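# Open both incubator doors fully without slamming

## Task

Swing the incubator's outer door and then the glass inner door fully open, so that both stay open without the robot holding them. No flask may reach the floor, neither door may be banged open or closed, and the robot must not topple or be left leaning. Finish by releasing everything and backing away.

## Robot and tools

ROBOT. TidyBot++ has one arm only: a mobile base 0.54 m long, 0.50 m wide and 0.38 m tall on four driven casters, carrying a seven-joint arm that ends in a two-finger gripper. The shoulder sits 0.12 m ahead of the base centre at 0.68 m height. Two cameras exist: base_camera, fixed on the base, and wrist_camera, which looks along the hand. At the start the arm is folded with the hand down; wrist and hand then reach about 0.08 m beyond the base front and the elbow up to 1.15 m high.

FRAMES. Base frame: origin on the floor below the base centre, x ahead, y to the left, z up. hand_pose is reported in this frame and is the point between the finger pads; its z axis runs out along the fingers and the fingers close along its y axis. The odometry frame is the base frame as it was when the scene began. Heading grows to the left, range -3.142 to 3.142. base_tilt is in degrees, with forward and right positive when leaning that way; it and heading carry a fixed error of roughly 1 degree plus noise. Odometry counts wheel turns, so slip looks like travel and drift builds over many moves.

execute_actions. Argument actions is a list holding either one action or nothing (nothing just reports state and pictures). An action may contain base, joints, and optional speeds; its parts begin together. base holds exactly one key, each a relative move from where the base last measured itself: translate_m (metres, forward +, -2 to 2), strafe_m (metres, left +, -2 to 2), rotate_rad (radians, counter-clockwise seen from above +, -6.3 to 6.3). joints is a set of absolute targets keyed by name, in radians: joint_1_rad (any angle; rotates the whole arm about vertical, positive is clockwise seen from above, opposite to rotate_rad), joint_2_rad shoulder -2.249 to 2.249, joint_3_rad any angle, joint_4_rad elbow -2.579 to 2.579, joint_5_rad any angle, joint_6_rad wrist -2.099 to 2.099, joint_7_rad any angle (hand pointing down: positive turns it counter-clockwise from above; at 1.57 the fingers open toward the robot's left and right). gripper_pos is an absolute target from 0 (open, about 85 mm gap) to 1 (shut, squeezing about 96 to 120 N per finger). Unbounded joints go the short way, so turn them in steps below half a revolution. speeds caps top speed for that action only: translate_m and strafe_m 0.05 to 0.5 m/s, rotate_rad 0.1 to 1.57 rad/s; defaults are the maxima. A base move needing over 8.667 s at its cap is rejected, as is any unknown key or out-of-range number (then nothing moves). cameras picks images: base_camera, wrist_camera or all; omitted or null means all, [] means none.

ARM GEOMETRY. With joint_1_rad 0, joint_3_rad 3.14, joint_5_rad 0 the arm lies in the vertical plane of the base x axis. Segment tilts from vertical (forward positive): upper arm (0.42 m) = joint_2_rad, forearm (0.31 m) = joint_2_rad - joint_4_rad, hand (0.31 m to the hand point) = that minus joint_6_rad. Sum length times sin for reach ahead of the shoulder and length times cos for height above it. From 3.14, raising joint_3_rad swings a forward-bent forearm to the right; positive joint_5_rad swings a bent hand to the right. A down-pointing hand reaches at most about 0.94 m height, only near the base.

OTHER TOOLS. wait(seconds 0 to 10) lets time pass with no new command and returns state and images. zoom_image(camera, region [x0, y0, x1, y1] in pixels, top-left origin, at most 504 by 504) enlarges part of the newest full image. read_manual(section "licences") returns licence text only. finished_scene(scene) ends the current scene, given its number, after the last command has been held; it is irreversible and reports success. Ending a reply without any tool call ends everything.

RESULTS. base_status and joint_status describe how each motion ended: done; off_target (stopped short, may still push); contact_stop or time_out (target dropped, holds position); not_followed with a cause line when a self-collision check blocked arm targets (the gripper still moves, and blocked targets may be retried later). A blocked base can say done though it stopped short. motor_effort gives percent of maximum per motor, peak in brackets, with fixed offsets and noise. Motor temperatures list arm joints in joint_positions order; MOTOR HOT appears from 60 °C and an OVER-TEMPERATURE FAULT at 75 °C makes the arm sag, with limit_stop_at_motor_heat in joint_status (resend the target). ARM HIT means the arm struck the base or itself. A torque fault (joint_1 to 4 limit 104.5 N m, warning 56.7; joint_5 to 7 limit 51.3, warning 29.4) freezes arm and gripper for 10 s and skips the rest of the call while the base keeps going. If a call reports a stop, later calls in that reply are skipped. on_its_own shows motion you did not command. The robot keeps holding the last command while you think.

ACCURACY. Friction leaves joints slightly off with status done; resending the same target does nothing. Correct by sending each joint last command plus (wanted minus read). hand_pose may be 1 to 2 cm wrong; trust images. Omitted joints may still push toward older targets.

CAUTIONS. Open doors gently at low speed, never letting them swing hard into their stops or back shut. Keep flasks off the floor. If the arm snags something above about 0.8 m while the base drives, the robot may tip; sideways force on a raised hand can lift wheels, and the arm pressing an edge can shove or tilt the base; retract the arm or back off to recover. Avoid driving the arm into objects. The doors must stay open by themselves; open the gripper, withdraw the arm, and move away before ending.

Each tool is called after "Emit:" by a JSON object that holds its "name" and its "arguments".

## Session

Emit:
{"name": "execute_actions", "arguments": {"actions": []}}

Scene clock: 0.00 s.
Motor temperatures (°C, as the motors report them): [34 33 33 30 39 39 44]
base_odometry: x=+0.000 y=+0.000 heading=+0.000 (m, m, rad; odometry frame)
base_tilt: forward=-0.6 right=-0.2 (deg)
base_status: not commanded
joint_positions: joint_1_rad=+0.046 joint_2_rad=-0.307 joint_3_rad=+3.194 joint_4_rad=-2.542 joint_5_rad=+0.019 joint_6_rad=-0.915 joint_7_rad=+1.602 gripper_pos=+0.000
joint_status: not commanded
motor_effort: joint_1_rad=+0 joint_2_rad=-2 joint_3_rad=+0 joint_4_rad=+11 joint_5_rad=+0 joint_6_rad=-1 joint_7_rad=+0 (%)
hand_pose: x=+0.2366 y=-0.0131 z=+0.5780 quat_wxyz=(-0.001, +1.000, -0.027, -0.005) (m; base frame)
pictures: base_camera, wrist_camera
Images, in order (width x height): base_camera 644x364, wrist_camera 644x476.

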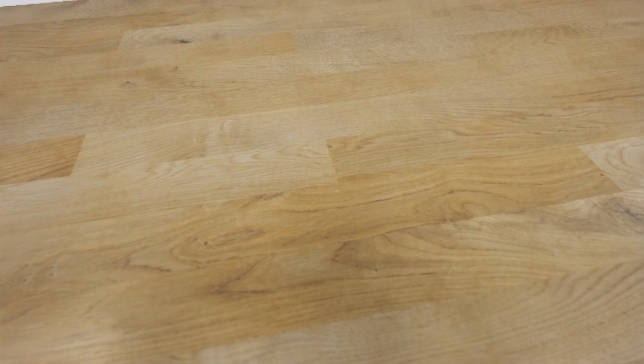

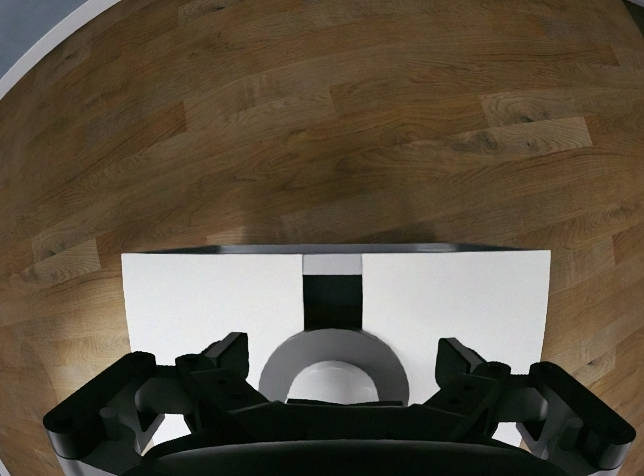

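Emit:
{"name": "execute_actions", "arguments": {"actions": [{"joints":{"joint_6_rad":0.6,"joint_1_rad":0,"joint_3_rad":3.14,"joint_5_rad":0}}], "cameras": ["wrist_camera"]}}

Emit:
{"name": "execute_actions", "arguments": {"actions": [{"joints":{"joint_1_rad":1.6}}], "cameras": ["wrist_camera"]}}

Emit:
{"name": "execute_actions", "arguments": {"actions": [{"joints":{"joint_1_rad":3.4}}], "cameras": ["wrist_camera"]}}

Emit:
{"name": "execute_actions", "arguments": {"actions": [{"joints":{"joint_1_rad":4.9}}], "cameras": ["wrist_camera"]}}

Scene clock: 11.43 s.
Motor temperatures (°C, as the motors report them): [34 32 33 30 39 39 44]
base_odometry: x=+0.000 y=+0.000 heading=+0.000 (m, m, rad; odometry frame)
base_tilt: forward=-0.6 right=-0.3 (deg)
base_status: not commanded
joint_positions: joint_1_rad=+0.012 joint_2_rad=-0.307 joint_3_rad=+3.166 joint_4_rad=-2.542 joint_5_rad=+0.019 joint_6_rad=+0.583 joint_7_rad=+1.602 gripper_pos=+0.000
joint_status: all done
motor_effort: joint_1_rad=+1(1) joint_2_rad=-7(8) joint_3_rad=-1(0) joint_4_rad=+16(16) joint_5_rad=+0(0) joint_6_rad=+9(9) joint_7_rad=+0(0) (%)
hand_pose: x=+0.5499 y=-0.0119 z=+0.8638 quat_wxyz=(+0.021, +0.735, +0.005, +0.677) (m; base frame)
pictures: wrist_camera
Images, in order (width x height): wrist_camera 644x476.

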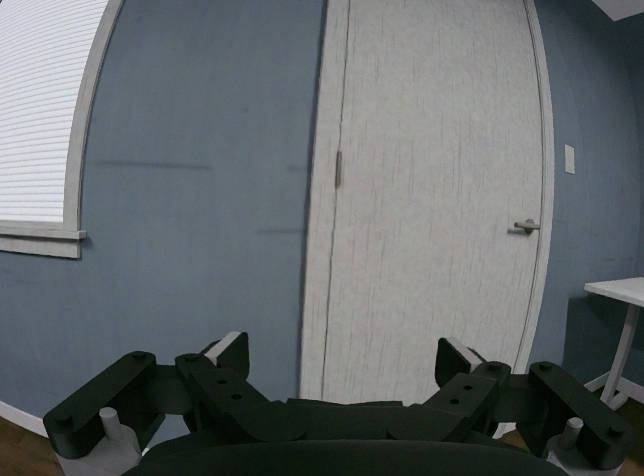

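Scene clock: 14.23 s.
Motor temperatures (°C, as the motors report them): [34 32 33 30 39 39 44]
base_odometry: x=+0.000 y=+0.000 heading=+0.000 (m, m, rad; odometry frame)
base_tilt: forward=-0.5 right=-0.2 (deg)
base_status: not commanded
joint_positions: joint_1_rad=+1.591 joint_2_rad=-0.307 joint_3_rad=+3.164 joint_4_rad=-2.542 joint_5_rad=+0.019 joint_6_rad=+0.583 joint_7_rad=+1.602 gripper_pos=+0.000
joint_status: all done
motor_effort: joint_1_rad=+1(0) joint_2_rad=-8(8) joint_3_rad=+0(1) joint_4_rad=+16(16) joint_5_rad=+0(0) joint_6_rad=+9(9) joint_7_rad=+0(0) (%)
hand_pose: x=+0.1046 y=-0.4308 z=+0.8638 quat_wxyz=(+0.496, +0.522, -0.518, +0.462) (m; base frame)
pictures: wrist_camera
Images, in order (width x height): wrist_camera 644x476.

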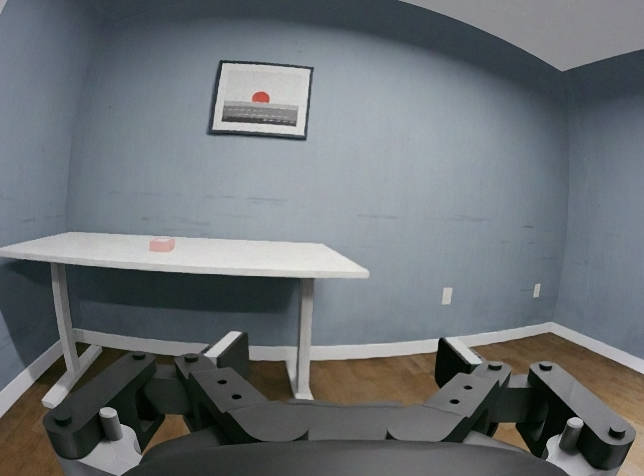

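Scene clock: 17.20 s.
Motor temperatures (°C, as the motors report them): [34 32 33 30 39 39 44]
base_odometry: x=+0.000 y=+0.000 heading=+0.000 (m, m, rad; odometry frame)
base_tilt: forward=-0.6 right=-0.2 (deg)
base_status: not commanded
joint_positions: joint_1_rad=+3.390 joint_2_rad=-0.307 joint_3_rad=+3.164 joint_4_rad=-2.542 joint_5_rad=+0.019 joint_6_rad=+0.583 joint_7_rad=+1.602 gripper_pos=+0.000
joint_status: all done
motor_effort: joint_1_rad=+1(0) joint_2_rad=-7(8) joint_3_rad=+1(0) joint_4_rad=+16(16) joint_5_rad=+0(0) joint_6_rad=+9(9) joint_7_rad=+0(0) (%)
hand_pose: x=-0.2973 y=+0.1116 z=+0.8638 quat_wxyz=(+0.670, -0.080, -0.731, -0.101) (m; base frame)
pictures: wrist_camera
Images, in order (width x height): wrist_camera 644x476.

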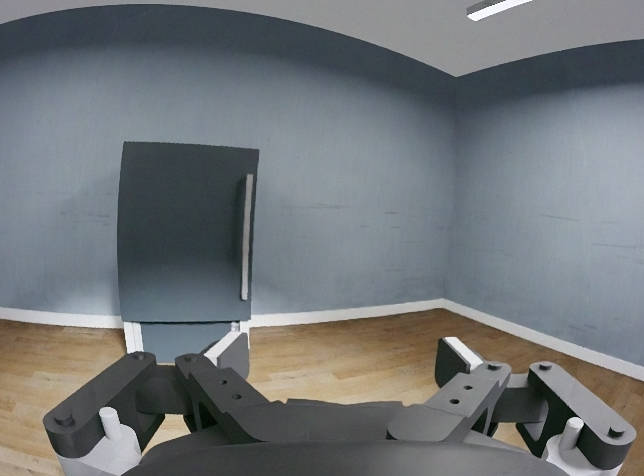

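Scene clock: 19.93 s.
Motor temperatures (°C, as the motors report them): [34 32 33 30 39 39 44]
base_odometry: x=+0.000 y=+0.000 heading=+0.000 (m, m, rad; odometry frame)
base_tilt: forward=-0.5 right=-0.2 (deg)
base_status: not commanded
joint_positions: joint_1_rad=+4.890 joint_2_rad=-0.307 joint_3_rad=+3.163 joint_4_rad=-2.542 joint_5_rad=+0.019 joint_6_rad=+0.583 joint_7_rad=+1.602 gripper_pos=+0.000
joint_status: all done
motor_effort: joint_1_rad=+1(0) joint_2_rad=-8(8) joint_3_rad=+0(0) joint_4_rad=+16(16) joint_5_rad=+0(0) joint_6_rad=+9(9) joint_7_rad=+1(0) (%)
hand_pose: x=+0.2007 y=+0.4232 z=+0.8638 quat_wxyz=(+0.422, -0.557, -0.480, -0.530) (m; base frame)
pictures: wrist_camera
Images, in order (width x height): wrist_camera 644x476.

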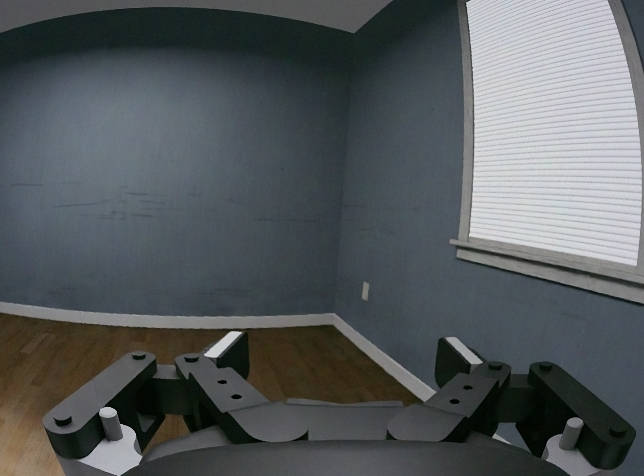

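Emit:
{"name": "execute_actions", "arguments": {"actions": [{"base":{"rotate_rad":-2.84},"joints":{"joint_1_rad":0.0,"joint_2_rad":0.6,"joint_3_rad":3.14,"joint_4_rad":-2.05,"joint_5_rad":0,"joint_6_rad":1.10,"joint_7_rad":1.57}}]}}

Scene clock: 30.60 s.
Motor temperatures (°C, as the motors report them): [34 32 33 30 39 39 44]
base_odometry: x=+0.000 y=+0.000 heading=-2.839 (m, m, rad; odometry frame)
base_tilt: forward=-0.5 right=-0.3 (deg)
base_status: done
joint_positions: joint_1_rad=+6.289 joint_2_rad=+0.592 joint_3_rad=+3.148 joint_4_rad=-2.069 joint_5_rad=+0.012 joint_6_rad=+1.057 joint_7_rad=+1.602 gripper_pos=+0.000
joint_status: all done
motor_effort: joint_1_rad=+1(4) joint_2_rad=-35(38) joint_3_rad=+0(6) joint_4_rad=+11(16) joint_5_rad=+0(2) joint_6_rad=+9(10) joint_7_rad=+0(0) (%)
hand_pose: x=+0.8104 y=-0.0025 z=+0.7418 quat_wxyz=(-0.014, -0.719, -0.014, -0.695) (m; base frame)
pictures: base_camera, wrist_camera
Images, in order (width x height): base_camera 644x364, wrist_camera 644x476.

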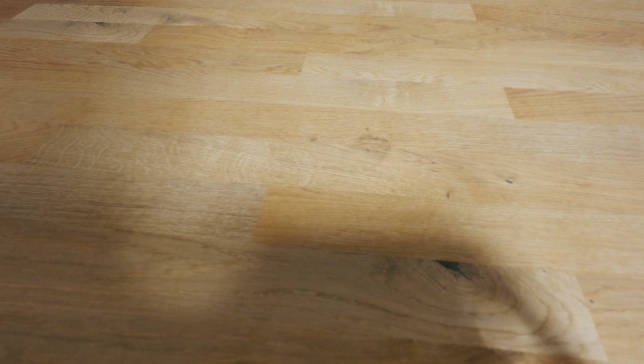

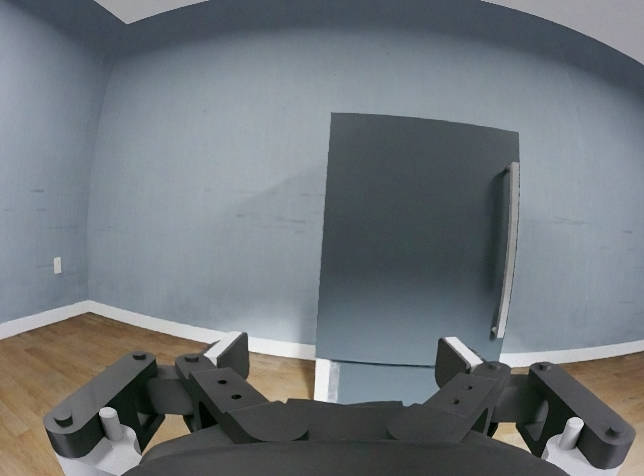

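Emit:
{"name": "execute_actions", "arguments": {"actions": [{"base":{"rotate_rad":-0.13}}], "cameras": ["base_camera"]}}

Emit:
{"name": "execute_actions", "arguments": {"actions": [{"base":{"strafe_m":-0.45}}]}}

Scene clock: 37.33 s.
Motor temperatures (°C, as the motors report them): [34 32 33 30 39 39 44]
base_odometry: x=+0.000 y=+0.000 heading=-2.968 (m, m, rad; odometry frame)
base_tilt: forward=-0.5 right=-0.3 (deg)
base_status: done
joint_positions: joint_1_rad=+6.287 joint_2_rad=+0.592 joint_3_rad=+3.147 joint_4_rad=-2.069 joint_5_rad=+0.012 joint_6_rad=+1.057 joint_7_rad=+1.602 gripper_pos=+0.000
joint_status: not commanded
motor_effort: joint_1_rad=+1(5) joint_2_rad=-35(36) joint_3_rad=-1(4) joint_4_rad=+11(11) joint_5_rad=+0(2) joint_6_rad=+9(9) joint_7_rad=+0(0) (%)
hand_pose: x=+0.8104 y=-0.0007 z=+0.7419 quat_wxyz=(-0.013, -0.719, -0.015, -0.695) (m; base frame)
pictures: base_camera
Images, in order (width x height): base_camera 644x364.

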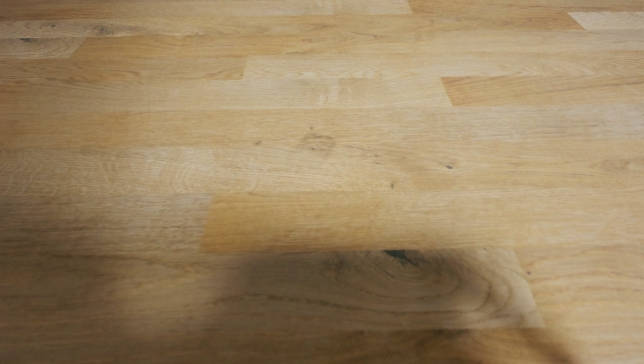

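Scene clock: 39.70 s.
Motor temperatures (°C, as the motors report them): [34 32 33 30 39 39 44]
base_odometry: x=-0.077 y=+0.444 heading=-2.969 (m, m, rad; odometry frame)
base_tilt: forward=-0.5 right=-0.2 (deg)
base_status: done
joint_positions: joint_1_rad=+6.288 joint_2_rad=+0.592 joint_3_rad=+3.147 joint_4_rad=-2.069 joint_5_rad=+0.012 joint_6_rad=+1.058 joint_7_rad=+1.602 gripper_pos=+0.000
joint_status: not commanded
motor_effort: joint_1_rad=+1(2) joint_2_rad=-35(36) joint_3_rad=+0(3) joint_4_rad=+11(12) joint_5_rad=+0(0) joint_6_rad=+9(9) joint_7_rad=+0(0) (%)
hand_pose: x=+0.8104 y=-0.0018 z=+0.7420 quat_wxyz=(-0.013, -0.718, -0.015, -0.695) (m; base frame)
pictures: base_camera, wrist_camera
Images, in order (width x height): base_camera 644x364, wrist_camera 644x476.

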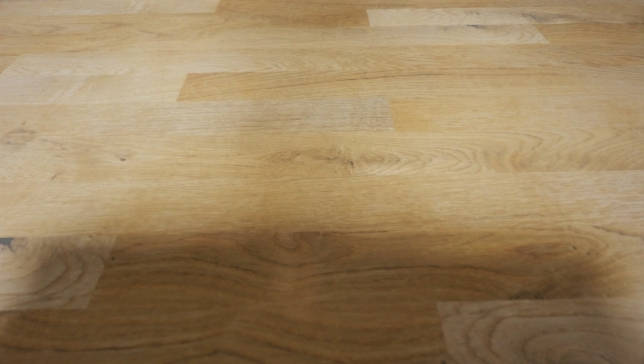

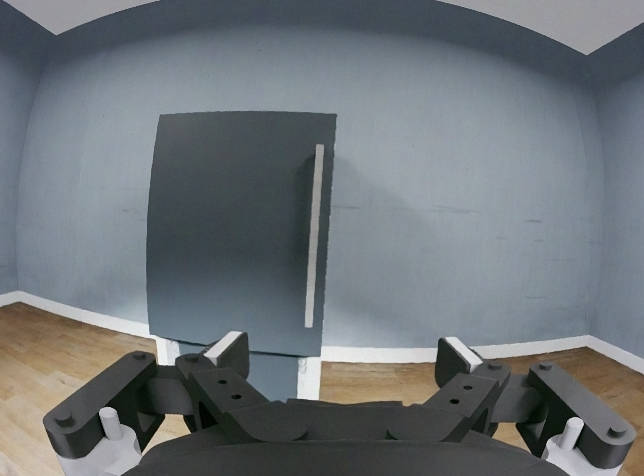

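Emit:
{"name": "execute_actions", "arguments": {"actions": [{"base":{"strafe_m":0.08}}], "cameras": []}}

Emit:
{"name": "execute_actions", "arguments": {"actions": [{"base":{"translate_m":0.5}}], "cameras": ["wrist_camera"]}}

Scene clock: 47.27 s.
Motor temperatures (°C, as the motors report them): [34 33 33 30 39 39 44]
base_odometry: x=-0.063 y=+0.365 heading=-2.968 (m, m, rad; odometry frame)
base_tilt: forward=-0.5 right=-0.2 (deg)
base_status: done
joint_positions: joint_1_rad=+6.280 joint_2_rad=+0.592 joint_3_rad=+3.147 joint_4_rad=-2.069 joint_5_rad=+0.012 joint_6_rad=+1.058 joint_7_rad=+1.602 gripper_pos=+0.000
joint_status: not commanded
motor_effort: joint_1_rad=+0(4) joint_2_rad=-35(37) joint_3_rad=-1(4) joint_4_rad=+11(12) joint_5_rad=+0(1) joint_6_rad=+9(10) joint_7_rad=+1(0) (%)
hand_pose: x=+0.8104 y=+0.0040 z=+0.7422 quat_wxyz=(-0.011, -0.718, -0.018, -0.696) (m; base frame)
pictures: none
No camera images: the call's "cameras" was empty. Leave "cameras" out to get every camera's image.

Scene clock: 49.63 s.
Motor temperatures (°C, as the motors report them): [34 33 33 30 39 39 44]
base_odometry: x=-0.556 y=+0.279 heading=-2.969 (m, m, rad; odometry frame)
base_tilt: forward=-0.5 right=-0.3 (deg)
base_status: done
joint_positions: joint_1_rad=+6.280 joint_2_rad=+0.595 joint_3_rad=+3.147 joint_4_rad=-2.065 joint_5_rad=+0.012 joint_6_rad=+1.060 joint_7_rad=+1.602 gripper_pos=+0.000
joint_status: not commanded
motor_effort: joint_1_rad=+1(2) joint_2_rad=-35(38) joint_3_rad=-2(2) joint_4_rad=+11(12) joint_5_rad=+0(0) joint_6_rad=+8(9) joint_7_rad=+1(0) (%)
hand_pose: x=+0.8118 y=+0.0039 z=+0.7426 quat_wxyz=(-0.011, -0.717, -0.018, -0.697) (m; base frame)
pictures: wrist_camera
Images, in order (width x height): wrist_camera 644x476.

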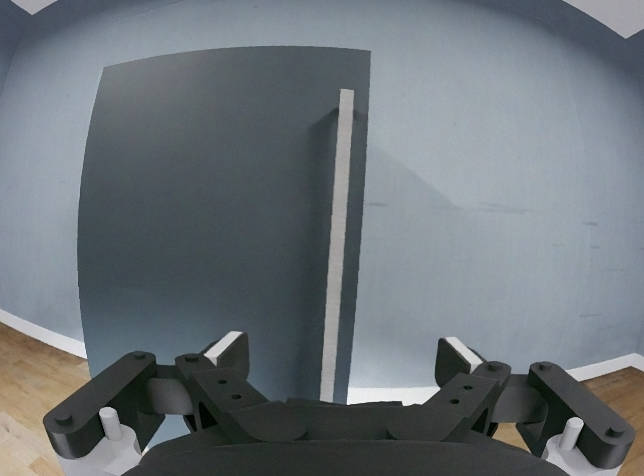

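Emit:
{"name": "execute_actions", "arguments": {"actions": [{"base":{"translate_m":0.28},"joints":{"joint_7_rad":1.55}}], "cameras": ["wrist_camera"]}}

Scene clock: 55.13 s.
Motor temperatures (°C, as the motors report them): [34 33 33 30 39 39 44]
base_odometry: x=-0.832 y=+0.232 heading=-2.970 (m, m, rad; odometry frame)
base_tilt: forward=-0.5 right=-0.3 (deg)
base_status: done
joint_positions: joint_1_rad=+6.280 joint_2_rad=+0.597 joint_3_rad=+3.147 joint_4_rad=-2.063 joint_5_rad=+0.012 joint_6_rad=+1.061 joint_7_rad=+1.583 gripper_pos=+0.000
joint_status: all done
motor_effort: joint_1_rad=+1(1) joint_2_rad=-36(38) joint_3_rad=-1(2) joint_4_rad=+12(12) joint_5_rad=+0(0) joint_6_rad=+9(9) joint_7_rad=+1(0) (%)
hand_pose: x=+0.8123 y=+0.0039 z=+0.7426 quat_wxyz=(-0.004, -0.717, -0.011, -0.697) (m; base frame)
pictures: wrist_camera
Images, in order (width x height): wrist_camera 644x476.

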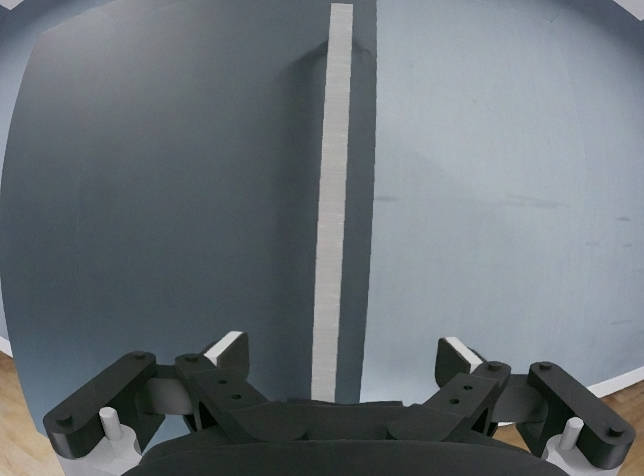

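Emit:
{"name": "execute_actions", "arguments": {"actions": [{"base":{"strafe_m":0.02},"joints":{"joint_7_rad":1.52}}], "cameras": []}}

Emit:
{"name": "execute_actions", "arguments": {"actions": [{"base":{"translate_m":0.1},"speeds":{"translate_m":0.15}}], "cameras": ["wrist_camera"]}}

Scene clock: 61.40 s.
Motor temperatures (°C, as the motors report them): [34 33 33 30 39 39 44]
base_odometry: x=-0.829 y=+0.212 heading=-2.970 (m, m, rad; odometry frame)
base_tilt: forward=-0.5 right=-0.3 (deg)
base_status: done
joint_positions: joint_1_rad=+6.279 joint_2_rad=+0.597 joint_3_rad=+3.147 joint_4_rad=-2.063 joint_5_rad=+0.012 joint_6_rad=+1.061 joint_7_rad=+1.552 gripper_pos=+0.000
joint_status: all done
motor_effort: joint_1_rad=+1(2) joint_2_rad=-35(37) joint_3_rad=+0(3) joint_4_rad=+11(12) joint_5_rad=+0(1) joint_6_rad=+9(9) joint_7_rad=+0(0) (%)
hand_pose: x=+0.8123 y=+0.0046 z=+0.7426 quat_wxyz=(+0.007, -0.717, +0.000, -0.697) (m; base frame)
pictures: none
No camera images: the call's "cameras" was empty. Leave "cameras" out to get every camera's image.

Scene clock: 62.73 s.
Motor temperatures (°C, as the motors report them): [34 33 33 30 39 39 44]
base_odometry: x=-0.927 y=+0.194 heading=-2.969 (m, m, rad; odometry frame)
base_tilt: forward=-0.5 right=-0.2 (deg)
base_status: done
joint_positions: joint_1_rad=+6.279 joint_2_rad=+0.597 joint_3_rad=+3.147 joint_4_rad=-2.063 joint_5_rad=+0.012 joint_6_rad=+1.062 joint_7_rad=+1.552 gripper_pos=+0.000
joint_status: not commanded
motor_effort: joint_1_rad=+1(1) joint_2_rad=-35(39) joint_3_rad=-1(2) joint_4_rad=+11(12) joint_5_rad=+0(1) joint_6_rad=+8(10) joint_7_rad=+1(0) (%)
hand_pose: x=+0.8124 y=+0.0046 z=+0.7431 quat_wxyz=(+0.007, -0.716, +0.000, -0.698) (m; base frame)
pictures: wrist_camera
Images, in order (width x height): wrist_camera 644x476.

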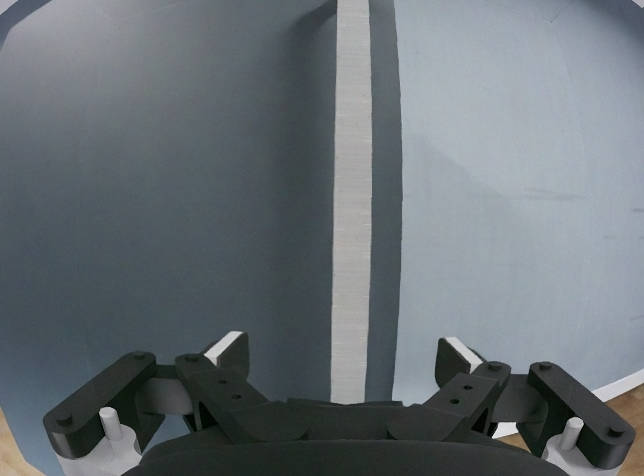

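Emit:
{"name": "execute_actions", "arguments": {"actions": [{"base":{"translate_m":0.085},"speeds":{"translate_m":0.1}}], "cameras": ["wrist_camera"]}}

Emit:
{"name": "execute_actions", "arguments": {"actions": [{"joints":{"gripper_pos":1}}], "cameras": ["wrist_camera"]}}

Scene clock: 68.97 s.
Motor temperatures (°C, as the motors report them): [34 33 33 30 39 39 44]
base_odometry: x=-1.011 y=+0.179 heading=-2.969 (m, m, rad; odometry frame)
base_tilt: forward=-0.5 right=-0.3 (deg)
base_status: done
joint_positions: joint_1_rad=+6.279 joint_2_rad=+0.597 joint_3_rad=+3.147 joint_4_rad=-2.062 joint_5_rad=+0.012 joint_6_rad=+1.062 joint_7_rad=+1.552 gripper_pos=+0.000
joint_status: not commanded
motor_effort: joint_1_rad=+1(4) joint_2_rad=-35(37) joint_3_rad=-1(2) joint_4_rad=+11(12) joint_5_rad=+0(1) joint_6_rad=+9(9) joint_7_rad=+0(1) (%)
hand_pose: x=+0.8125 y=+0.0046 z=+0.7432 quat_wxyz=(+0.007, -0.716, +0.000, -0.698) (m; base frame)
pictures: wrist_camera
Images, in order (width x height): wrist_camera 644x476.

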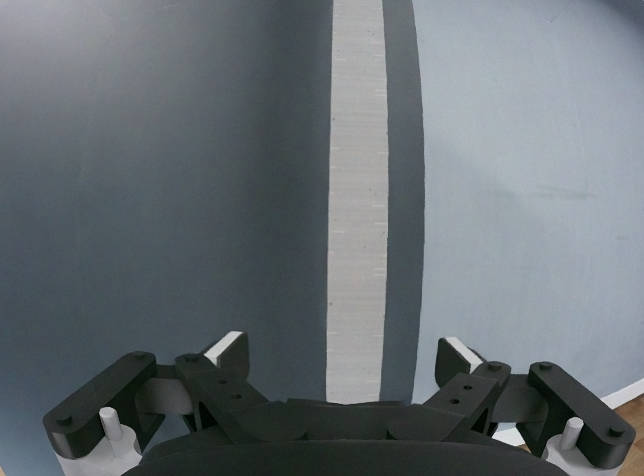

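Scene clock: 70.07 s.
Motor temperatures (°C, as the motors report them): [34 33 33 30 39 39 44]
base_odometry: x=-1.011 y=+0.179 heading=-2.969 (m, m, rad; odometry frame)
base_tilt: forward=-0.5 right=-0.2 (deg)
base_status: not commanded
joint_positions: joint_1_rad=+6.283 joint_2_rad=+0.596 joint_3_rad=+3.147 joint_4_rad=-2.064 joint_5_rad=+0.006 joint_6_rad=+1.063 joint_7_rad=+1.552 gripper_pos=+0.763
joint_status: gripper_pos off_target (ended at +0.763, target +1.000)
motor_effort: joint_1_rad=+2(5) joint_2_rad=-34(36) joint_3_rad=-1(6) joint_4_rad=+13(19) joint_5_rad=-1(6) joint_6_rad=+8(9) joint_7_rad=-1(1) (%)
hand_pose: x=+0.8122 y=-0.0002 z=+0.7431 quat_wxyz=(+0.005, -0.716, +0.005, -0.698) (m; base frame)
pictures: wrist_camera
Images, in order (width x height): wrist_camera 644x476.

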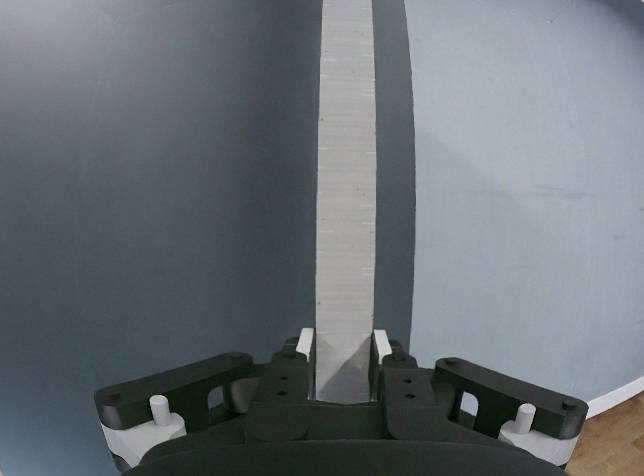

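Emit:
{"name": "execute_actions", "arguments": {"actions": [{"base":{"translate_m":-0.14},"speeds":{"translate_m":0.05}}], "cameras": ["wrist_camera"]}}

Emit:
{"name": "execute_actions", "arguments": {"actions": [{"base":{"strafe_m":0.08},"joints":{"joint_1_rad":6.37},"speeds":{"strafe_m":0.15}}], "cameras": []}}

Emit:
{"name": "execute_actions", "arguments": {"actions": [{"base":{"translate_m":-0.08},"speeds":{"translate_m":0.05}}], "cameras": ["wrist_camera"]}}

Scene clock: 80.43 s.
Motor temperatures (°C, as the motors report them): [34 33 33 30 39 39 44]
base_odometry: x=-0.873 y=+0.203 heading=-2.969 (m, m, rad; odometry frame)
base_tilt: forward=-0.5 right=-0.2 (deg)
base_status: done
joint_positions: joint_1_rad=+6.257 joint_2_rad=+0.610 joint_3_rad=+3.138 joint_4_rad=-2.044 joint_5_rad=+0.006 joint_6_rad=+1.065 joint_7_rad=+1.552 gripper_pos=+0.766
joint_status: not commanded
motor_effort: joint_1_rad=+6(9) joint_2_rad=-37(43) joint_3_rad=+3(5) joint_4_rad=+10(15) joint_5_rad=-2(4) joint_6_rad=+10(14) joint_7_rad=-1(1) (%)
hand_pose: x=+0.8182 y=+0.0235 z=+0.7431 quat_wxyz=(+0.019, -0.714, -0.006, -0.700) (m; base frame)
pictures: wrist_camera
Images, in order (width x height): wrist_camera 644x476.

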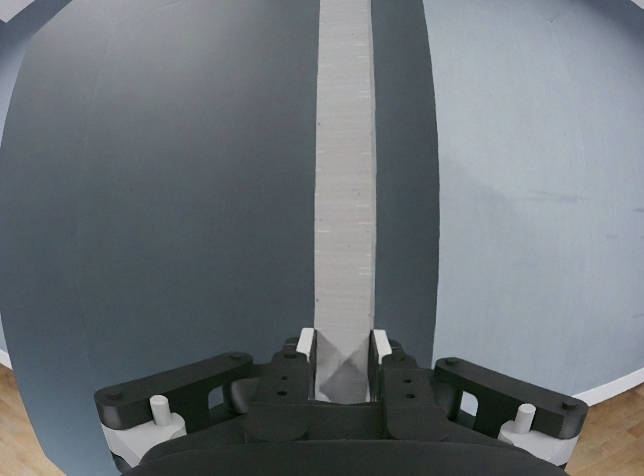

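Scene clock: 81.60 s.
Motor temperatures (°C, as the motors report them): [34 33 33 30 39 39 44]
base_odometry: x=-0.859 y=+0.124 heading=-2.969 (m, m, rad; odometry frame)
base_tilt: forward=-0.5 right=-0.2 (deg)
base_status: done
joint_positions: joint_1_rad=+6.373 joint_2_rad=+0.610 joint_3_rad=+3.139 joint_4_rad=-2.044 joint_5_rad=+0.007 joint_6_rad=+1.065 joint_7_rad=+1.552 gripper_pos=+0.769
joint_status: all done
motor_effort: joint_1_rad=+0(7) joint_2_rad=-36(38) joint_3_rad=-3(3) joint_4_rad=+13(13) joint_5_rad=-1(4) joint_6_rad=+10(11) joint_7_rad=-1(1) (%)
hand_pose: x=+0.8161 y=-0.0581 z=+0.7431 quat_wxyz=(-0.023, -0.713, +0.035, -0.700) (m; base frame)
pictures: none
No camera images: the call's "cameras" was empty. Leave "cameras" out to get every camera's image.

Scene clock: 83.67 s.
Motor temperatures (°C, as the motors report them): [34 33 33 30 39 39 44]
base_odometry: x=-0.780 y=+0.138 heading=-2.969 (m, m, rad; odometry frame)
base_tilt: forward=-0.5 right=-0.2 (deg)
base_status: done
joint_positions: joint_1_rad=+6.340 joint_2_rad=+0.610 joint_3_rad=+3.133 joint_4_rad=-2.045 joint_5_rad=+0.014 joint_6_rad=+1.065 joint_7_rad=+1.552 gripper_pos=+0.775
joint_status: not commanded
motor_effort: joint_1_rad=+7(9) joint_2_rad=-38(40) joint_3_rad=+4(5) joint_4_rad=+11(15) joint_5_rad=-4(5) joint_6_rad=+10(12) joint_7_rad=-1(1) (%)
hand_pose: x=+0.8175 y=-0.0299 z=+0.7431 quat_wxyz=(-0.007, -0.713, +0.020, -0.700) (m; base frame)
pictures: wrist_camera
Images, in order (width x height): wrist_camera 644x476.

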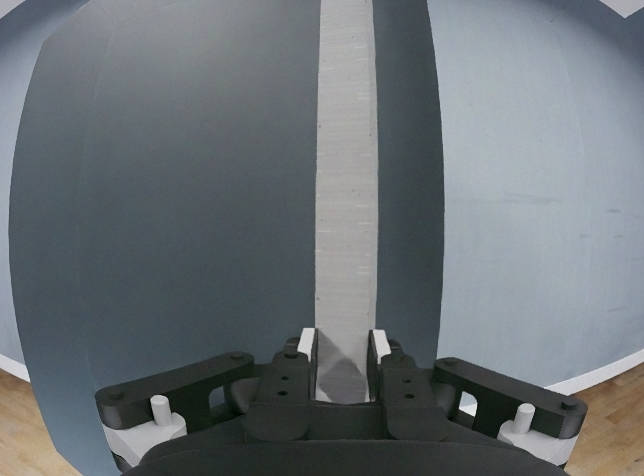

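Emit:
{"name": "execute_actions", "arguments": {"actions": [{"joints":{"gripper_pos":0.2}}], "cameras": []}}

Emit:
{"name": "execute_actions", "arguments": {"actions": [{"base":{"translate_m":-0.14},"speeds":{"translate_m":0.2}}], "cameras": []}}

Emit:
{"name": "execute_actions", "arguments": {"actions": [{"base":{"strafe_m":-0.87},"joints":{"joint_1_rad":4.71,"joint_7_rad":1.55,"gripper_pos":1}}], "cameras": []}}

Emit:
{"name": "execute_actions", "arguments": {"actions": [{"base":{"translate_m":1.0}}]}}

Scene clock: 96.17 s.
Motor temperatures (°C, as the motors report them): [34 33 33 30 39 39 44]
base_odometry: x=-0.780 y=+0.138 heading=-2.969 (m, m, rad; odometry frame)
base_tilt: forward=-0.6 right=-0.2 (deg)
base_status: not commanded
joint_positions: joint_1_rad=+6.371 joint_2_rad=+0.609 joint_3_rad=+3.134 joint_4_rad=-2.045 joint_5_rad=+0.014 joint_6_rad=+1.065 joint_7_rad=+1.552 gripper_pos=+0.200
joint_status: all done
motor_effort: joint_1_rad=+1(8) joint_2_rad=-36(38) joint_3_rad=-1(5) joint_4_rad=+12(11) joint_5_rad=+0(5) joint_6_rad=+10(10) joint_7_rad=+0(0) (%)
hand_pose: x=+0.8162 y=-0.0522 z=+0.7436 quat_wxyz=(-0.018, -0.713, +0.031, -0.700) (m; base frame)
pictures: none
No camera images: the call's "cameras" was empty. Leave "cameras" out to get every camera's image.

Scene clock: 97.63 s.
Motor temperatures (°C, as the motors report them): [34 33 33 30 39 39 44]
base_odometry: x=-0.641 y=+0.162 heading=-2.969 (m, m, rad; odometry frame)
base_tilt: forward=-0.6 right=-0.3 (deg)
base_status: done
joint_positions: joint_1_rad=+6.371 joint_2_rad=+0.608 joint_3_rad=+3.134 joint_4_rad=-2.045 joint_5_rad=+0.014 joint_6_rad=+1.065 joint_7_rad=+1.552 gripper_pos=+0.200
joint_status: not commanded
motor_effort: joint_1_rad=+1(4) joint_2_rad=-36(38) joint_3_rad=-1(2) joint_4_rad=+11(12) joint_5_rad=+0(0) joint_6_rad=+9(10) joint_7_rad=+0(1) (%)
hand_pose: x=+0.8161 y=-0.0522 z=+0.7441 quat_wxyz=(-0.018, -0.713, +0.031, -0.701) (m; base frame)
pictures: none
No camera images: the call's "cameras" was empty. Leave "cameras" out to get every camera's image.

Scene clock: 100.73 s.
Motor temperatures (°C, as the motors report them): [34 33 33 30 39 39 44]
base_odometry: x=-0.790 y=+1.019 heading=-2.969 (m, m, rad; odometry frame)
base_tilt: forward=-0.6 right=-0.2 (deg)
base_status: done
joint_positions: joint_1_rad=+4.713 joint_2_rad=+0.608 joint_3_rad=+3.134 joint_4_rad=-2.045 joint_5_rad=+0.014 joint_6_rad=+1.065 joint_7_rad=+1.552 gripper_pos=+0.999
joint_status: all done
motor_effort: joint_1_rad=+1(4) joint_2_rad=-36(38) joint_3_rad=-1(3) joint_4_rad=+11(12) joint_5_rad=+0(0) joint_6_rad=+10(10) joint_7_rad=+0(1) (%)
hand_pose: x=+0.1097 y=+0.6990 z=+0.7443 quat_wxyz=(+0.505, -0.504, -0.505, -0.487) (m; base frame)
pictures: none
No camera images: the call's "cameras" was empty. Leave "cameras" out to get every camera's image.

Scene clock: 104.10 s.
Motor temperatures (°C, as the motors report them): [34 33 33 30 39 39 44]
base_odometry: x=-1.776 y=+0.848 heading=-2.969 (m, m, rad; odometry frame)
base_tilt: forward=-0.6 right=-0.3 (deg)
base_status: done
joint_positions: joint_1_rad=+4.713 joint_2_rad=+0.608 joint_3_rad=+3.134 joint_4_rad=-2.045 joint_5_rad=+0.014 joint_6_rad=+1.065 joint_7_rad=+1.552 gripper_pos=+0.999
joint_status: not commanded
motor_effort: joint_1_rad=+2(2) joint_2_rad=-36(37) joint_3_rad=-1(3) joint_4_rad=+11(11) joint_5_rad=+0(1) joint_6_rad=+9(9) joint_7_rad=+1(0) (%)
hand_pose: x=+0.1097 y=+0.6990 z=+0.7443 quat_wxyz=(+0.505, -0.504, -0.505, -0.487) (m; base frame)
pictures: base_camera, wrist_camera
Images, in order (width x height): base_camera 644x364, wrist_camera 644x476.

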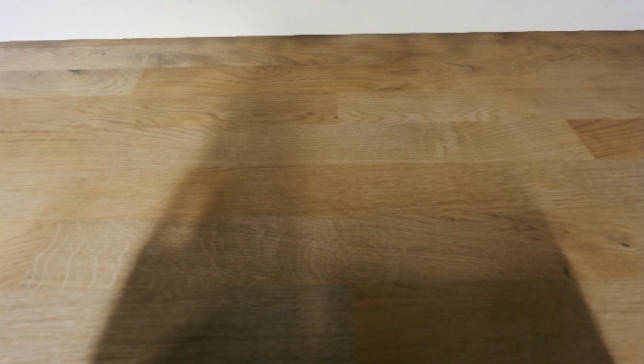

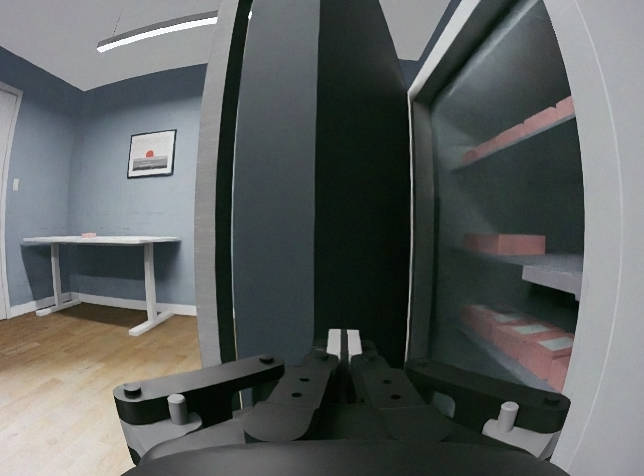

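Emit:
{"name": "execute_actions", "arguments": {"actions": [{"base":{"translate_m":0.03},"speeds":{"translate_m":0.1}}], "cameras": []}}

Emit:
{"name": "execute_actions", "arguments": {"actions": [{"base":{"strafe_m":0.2},"speeds":{"strafe_m":0.15}}], "cameras": ["wrist_camera"]}}

Emit:
{"name": "execute_actions", "arguments": {"actions": [{"base":{"translate_m":-0.23},"speeds":{"translate_m":0.08}}]}}

Scene clock: 113.03 s.
Motor temperatures (°C, as the motors report them): [34 33 33 30 39 39 44]
base_odometry: x=-1.806 y=+0.843 heading=-2.969 (m, m, rad; odometry frame)
base_tilt: forward=-0.5 right=-0.3 (deg)
base_status: done
joint_positions: joint_1_rad=+4.714 joint_2_rad=+0.608 joint_3_rad=+3.134 joint_4_rad=-2.045 joint_5_rad=+0.014 joint_6_rad=+1.065 joint_7_rad=+1.552 gripper_pos=+0.999
joint_status: not commanded
motor_effort: joint_1_rad=+2(3) joint_2_rad=-36(38) joint_3_rad=-1(2) joint_4_rad=+11(12) joint_5_rad=+0(1) joint_6_rad=+9(10) joint_7_rad=+1(1) (%)
hand_pose: x=+0.1108 y=+0.6990 z=+0.7444 quat_wxyz=(+0.504, -0.504, -0.504, -0.487) (m; base frame)
pictures: none
No camera images: the call's "cameras" was empty. Leave "cameras" out to get every camera's image.

Scene clock: 115.03 s.
Motor temperatures (°C, as the motors report them): [34 33 33 30 39 39 44]
base_odometry: x=-1.772 y=+0.646 heading=-2.969 (m, m, rad; odometry frame)
base_tilt: forward=-0.5 right=-0.3 (deg)
base_status: done
joint_positions: joint_1_rad=+4.714 joint_2_rad=+0.605 joint_3_rad=+3.134 joint_4_rad=-2.051 joint_5_rad=+0.013 joint_6_rad=+1.066 joint_7_rad=+1.552 gripper_pos=+0.999
joint_status: not commanded
motor_effort: joint_1_rad=+1(3) joint_2_rad=-35(38) joint_3_rad=-1(4) joint_4_rad=+12(17) joint_5_rad=+0(1) joint_6_rad=+9(10) joint_7_rad=+0(0) (%)
hand_pose: x=+0.1111 y=+0.6971 z=+0.7439 quat_wxyz=(+0.503, -0.505, -0.504, -0.487) (m; base frame)
pictures: wrist_camera
Images, in order (width x height): wrist_camera 644x476.

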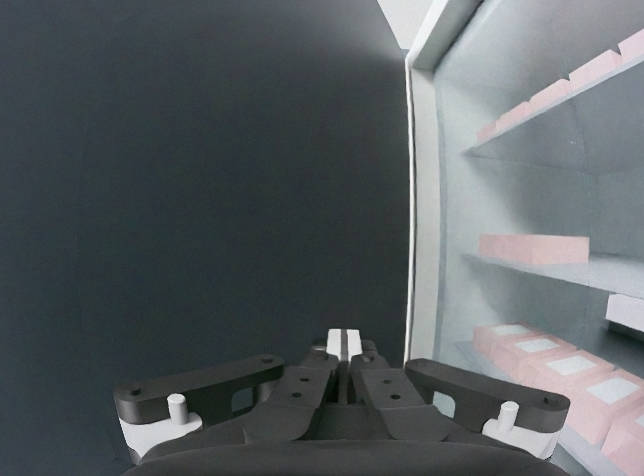

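Scene clock: 118.40 s.
Motor temperatures (°C, as the motors report them): [34 33 33 30 39 39 44]
base_odometry: x=-1.545 y=+0.685 heading=-2.970 (m, m, rad; odometry frame)
base_tilt: forward=-0.6 right=-0.3 (deg)
base_status: done
joint_positions: joint_1_rad=+4.712 joint_2_rad=+0.605 joint_3_rad=+3.135 joint_4_rad=-2.051 joint_5_rad=+0.010 joint_6_rad=+1.066 joint_7_rad=+1.552 gripper_pos=+0.999
joint_status: not commanded
motor_effort: joint_1_rad=+1(2) joint_2_rad=-36(37) joint_3_rad=-2(4) joint_4_rad=+11(12) joint_5_rad=+0(3) joint_6_rad=+9(10) joint_7_rad=+0(0) (%)
hand_pose: x=+0.1111 y=+0.6971 z=+0.7439 quat_wxyz=(+0.503, -0.506, -0.504, -0.487) (m; base frame)
pictures: base_camera, wrist_camera
Images, in order (width x height): base_camera 644x364, wrist_camera 644x476.

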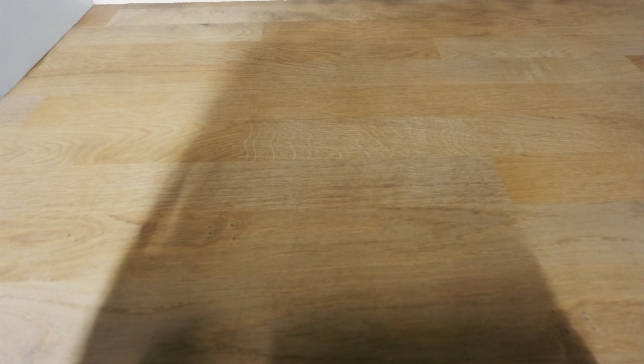

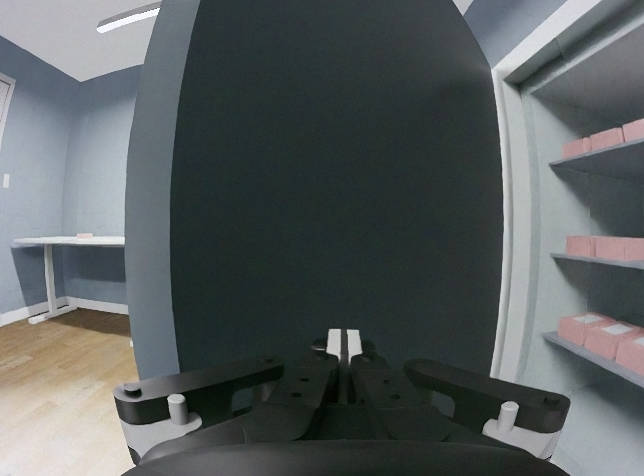

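Emit:
{"name": "execute_actions", "arguments": {"actions": [{"base":{"strafe_m":0.35},"speeds":{"strafe_m":0.09}}], "cameras": ["base_camera"]}}

Emit:
{"name": "execute_actions", "arguments": {"actions": [{"base":{"strafe_m":0.28},"speeds":{"strafe_m":0.09}}], "cameras": ["base_camera"]}}

Emit:
{"name": "execute_actions", "arguments": {"actions": [{"base":{"translate_m":-0.13},"speeds":{"translate_m":0.15}}], "cameras": []}}

Emit:
{"name": "execute_actions", "arguments": {"actions": [{"base":{"strafe_m":0.12},"speeds":{"strafe_m":0.06}}]}}

Scene clock: 130.67 s.
Motor temperatures (°C, as the motors report them): [34 33 33 30 39 39 44]
base_odometry: x=-1.484 y=+0.340 heading=-2.969 (m, m, rad; odometry frame)
base_tilt: forward=-0.5 right=-0.3 (deg)
base_status: done
joint_positions: joint_1_rad=+4.714 joint_2_rad=+0.604 joint_3_rad=+3.135 joint_4_rad=-2.051 joint_5_rad=+0.009 joint_6_rad=+1.066 joint_7_rad=+1.552 gripper_pos=+0.999
joint_status: not commanded
motor_effort: joint_1_rad=+1(3) joint_2_rad=-35(38) joint_3_rad=-1(4) joint_4_rad=+12(14) joint_5_rad=+0(2) joint_6_rad=+9(10) joint_7_rad=+1(0) (%)
hand_pose: x=+0.1125 y=+0.6970 z=+0.7449 quat_wxyz=(+0.503, -0.506, -0.503, -0.488) (m; base frame)
pictures: base_camera
Images, in order (width x height): base_camera 644x364.

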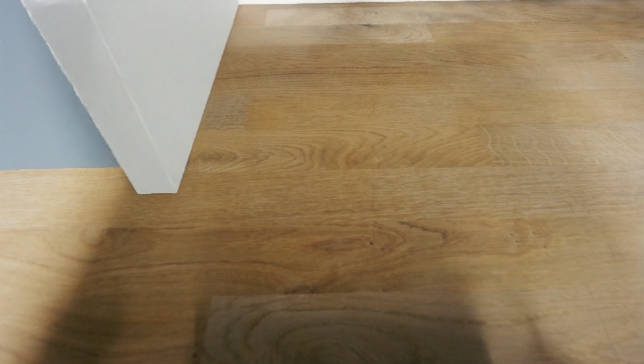

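Scene clock: 134.33 s.
Motor temperatures (°C, as the motors report them): [34 33 33 30 39 39 44]
base_odometry: x=-1.436 y=+0.065 heading=-2.969 (m, m, rad; odometry frame)
base_tilt: forward=-0.6 right=-0.3 (deg)
base_status: done
joint_positions: joint_1_rad=+4.712 joint_2_rad=+0.583 joint_3_rad=+3.135 joint_4_rad=-2.090 joint_5_rad=+0.009 joint_6_rad=+1.076 joint_7_rad=+1.552 gripper_pos=+0.999
joint_status: not commanded
motor_effort: joint_1_rad=+1(3) joint_2_rad=-31(37) joint_3_rad=+0(2) joint_4_rad=+17(26) joint_5_rad=+0(1) joint_6_rad=+7(10) joint_7_rad=+1(0) (%)
hand_pose: x=+0.1116 y=+0.6848 z=+0.7450 quat_wxyz=(+0.502, -0.508, -0.505, -0.486) (m; base frame)
pictures: base_camera
Images, in order (width x height): base_camera 644x364.

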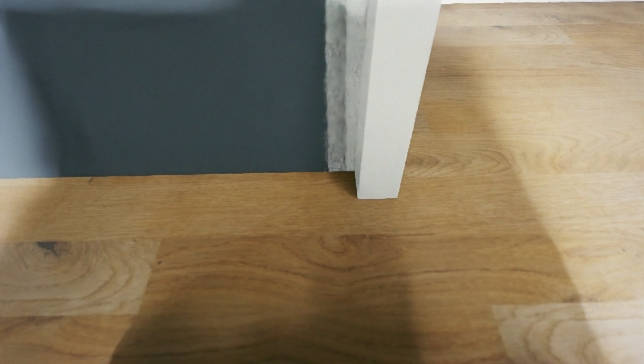

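Scene clock: 135.87 s.
Motor temperatures (°C, as the motors report them): [34 33 33 30 39 39 44]
base_odometry: x=-1.308 y=+0.087 heading=-2.970 (m, m, rad; odometry frame)
base_tilt: forward=-0.6 right=-0.2 (deg)
base_status: done
joint_positions: joint_1_rad=+4.709 joint_2_rad=+0.590 joint_3_rad=+3.135 joint_4_rad=-2.066 joint_5_rad=+0.009 joint_6_rad=+1.076 joint_7_rad=+1.552 gripper_pos=+0.999
joint_status: not commanded
motor_effort: joint_1_rad=+1(2) joint_2_rad=-35(37) joint_3_rad=-1(3) joint_4_rad=+11(17) joint_5_rad=+0(1) joint_6_rad=+9(11) joint_7_rad=+0(0) (%)
hand_pose: x=+0.1090 y=+0.6918 z=+0.7508 quat_wxyz=(+0.507, -0.503, -0.502, -0.489) (m; base frame)
pictures: none
No camera images: the call's "cameras" was empty. Leave "cameras" out to get every camera's image.

Scene clock: 140.60 s.
Motor temperatures (°C, as the motors report them): [34 33 33 30 39 39 44]
base_odometry: x=-1.288 y=-0.027 heading=-2.971 (m, m, rad; odometry frame)
base_tilt: forward=-0.6 right=-0.2 (deg)
base_status: strafe_m time_out (by the wheels' count: +0.116 of +0.120)
joint_positions: joint_1_rad=+4.686 joint_2_rad=+0.480 joint_3_rad=+3.122 joint_4_rad=-2.252 joint_5_rad=+0.010 joint_6_rad=+1.106 joint_7_rad=+1.552 gripper_pos=+0.999
joint_status: not commanded
motor_effort: joint_1_rad=+7(9) joint_2_rad=-9(39) joint_3_rad=+6(8) joint_4_rad=+45(52) joint_5_rad=-3(5) joint_6_rad=+3(10) joint_7_rad=+0(0) (%)
hand_pose: x=+0.0877 y=+0.6292 z=+0.7495 quat_wxyz=(+0.505, -0.506, -0.521, -0.467) (m; base frame)
pictures: base_camera, wrist_camera
Images, in order (width x height): base_camera 644x364, wrist_camera 644x476.

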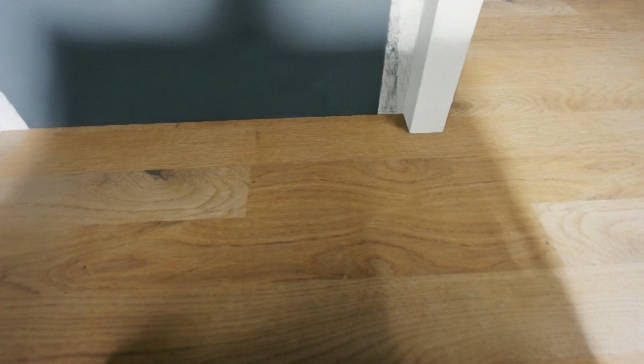

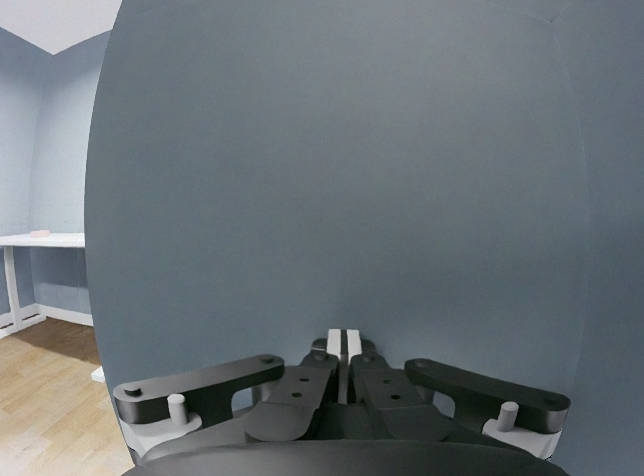

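Emit:
{"name": "execute_actions", "arguments": {"actions": [{"base":{"strafe_m":-0.35},"speeds":{"strafe_m":0.25}}], "cameras": []}}

Emit:
{"name": "execute_actions", "arguments": {"actions": [{"base":{"translate_m":-0.45},"joints":{"joint_1_rad":6.26,"joint_2_rad":0.6,"joint_3_rad":3.14,"joint_4_rad":-2.05,"joint_5_rad":0,"joint_6_rad":1.10,"joint_7_rad":1.52}}]}}

Scene clock: 149.67 s.
Motor temperatures (°C, as the motors report them): [34 33 33 31 39 39 44]
base_odometry: x=-1.347 y=+0.318 heading=-2.972 (m, m, rad; odometry frame)
base_tilt: forward=-0.5 right=-0.3 (deg)
base_status: done
joint_positions: joint_1_rad=+4.704 joint_2_rad=+0.602 joint_3_rad=+3.124 joint_4_rad=-2.042 joint_5_rad=+0.011 joint_6_rad=+1.107 joint_7_rad=+1.552 gripper_pos=+0.999
joint_status: not commanded
motor_effort: joint_1_rad=+1(7) joint_2_rad=-36(40) joint_3_rad=-2(7) joint_4_rad=+12(46) joint_5_rad=+0(4) joint_6_rad=+9(10) joint_7_rad=+0(0) (%)
hand_pose: x=+0.0992 y=+0.6990 z=+0.7628 quat_wxyz=(+0.523, -0.489, -0.494, -0.494) (m; base frame)
pictures: none
No camera images: the call's "cameras" was empty. Leave "cameras" out to get every camera's image.

Scene clock: 152.43 s.
Motor temperatures (°C, as the motors report them): [34 33 33 31 39 39 44]
base_odometry: x=-0.903 y=+0.394 heading=-2.972 (m, m, rad; odometry frame)
base_tilt: forward=-0.5 right=-0.2 (deg)
base_status: done
joint_positions: joint_1_rad=+6.257 joint_2_rad=+0.602 joint_3_rad=+3.127 joint_4_rad=-2.042 joint_5_rad=+0.011 joint_6_rad=+1.107 joint_7_rad=+1.552 gripper_pos=+0.999
joint_status: all done
motor_effort: joint_1_rad=+2(5) joint_2_rad=-36(39) joint_3_rad=-1(2) joint_4_rad=+12(12) joint_5_rad=+1(1) joint_6_rad=+10(9) joint_7_rad=+1(0) (%)
hand_pose: x=+0.8177 y=+0.0304 z=+0.7628 quat_wxyz=(+0.025, -0.695, -0.009, -0.718) (m; base frame)
pictures: base_camera, wrist_camera
Images, in order (width x height): base_camera 644x364, wrist_camera 644x476.

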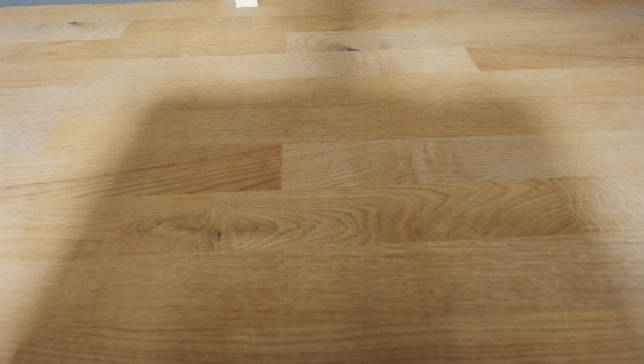

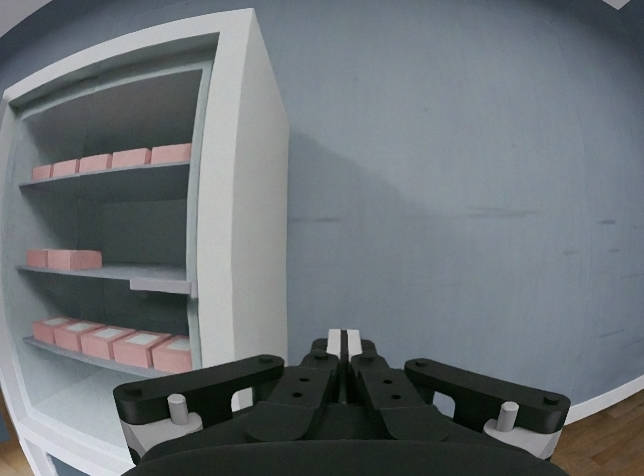

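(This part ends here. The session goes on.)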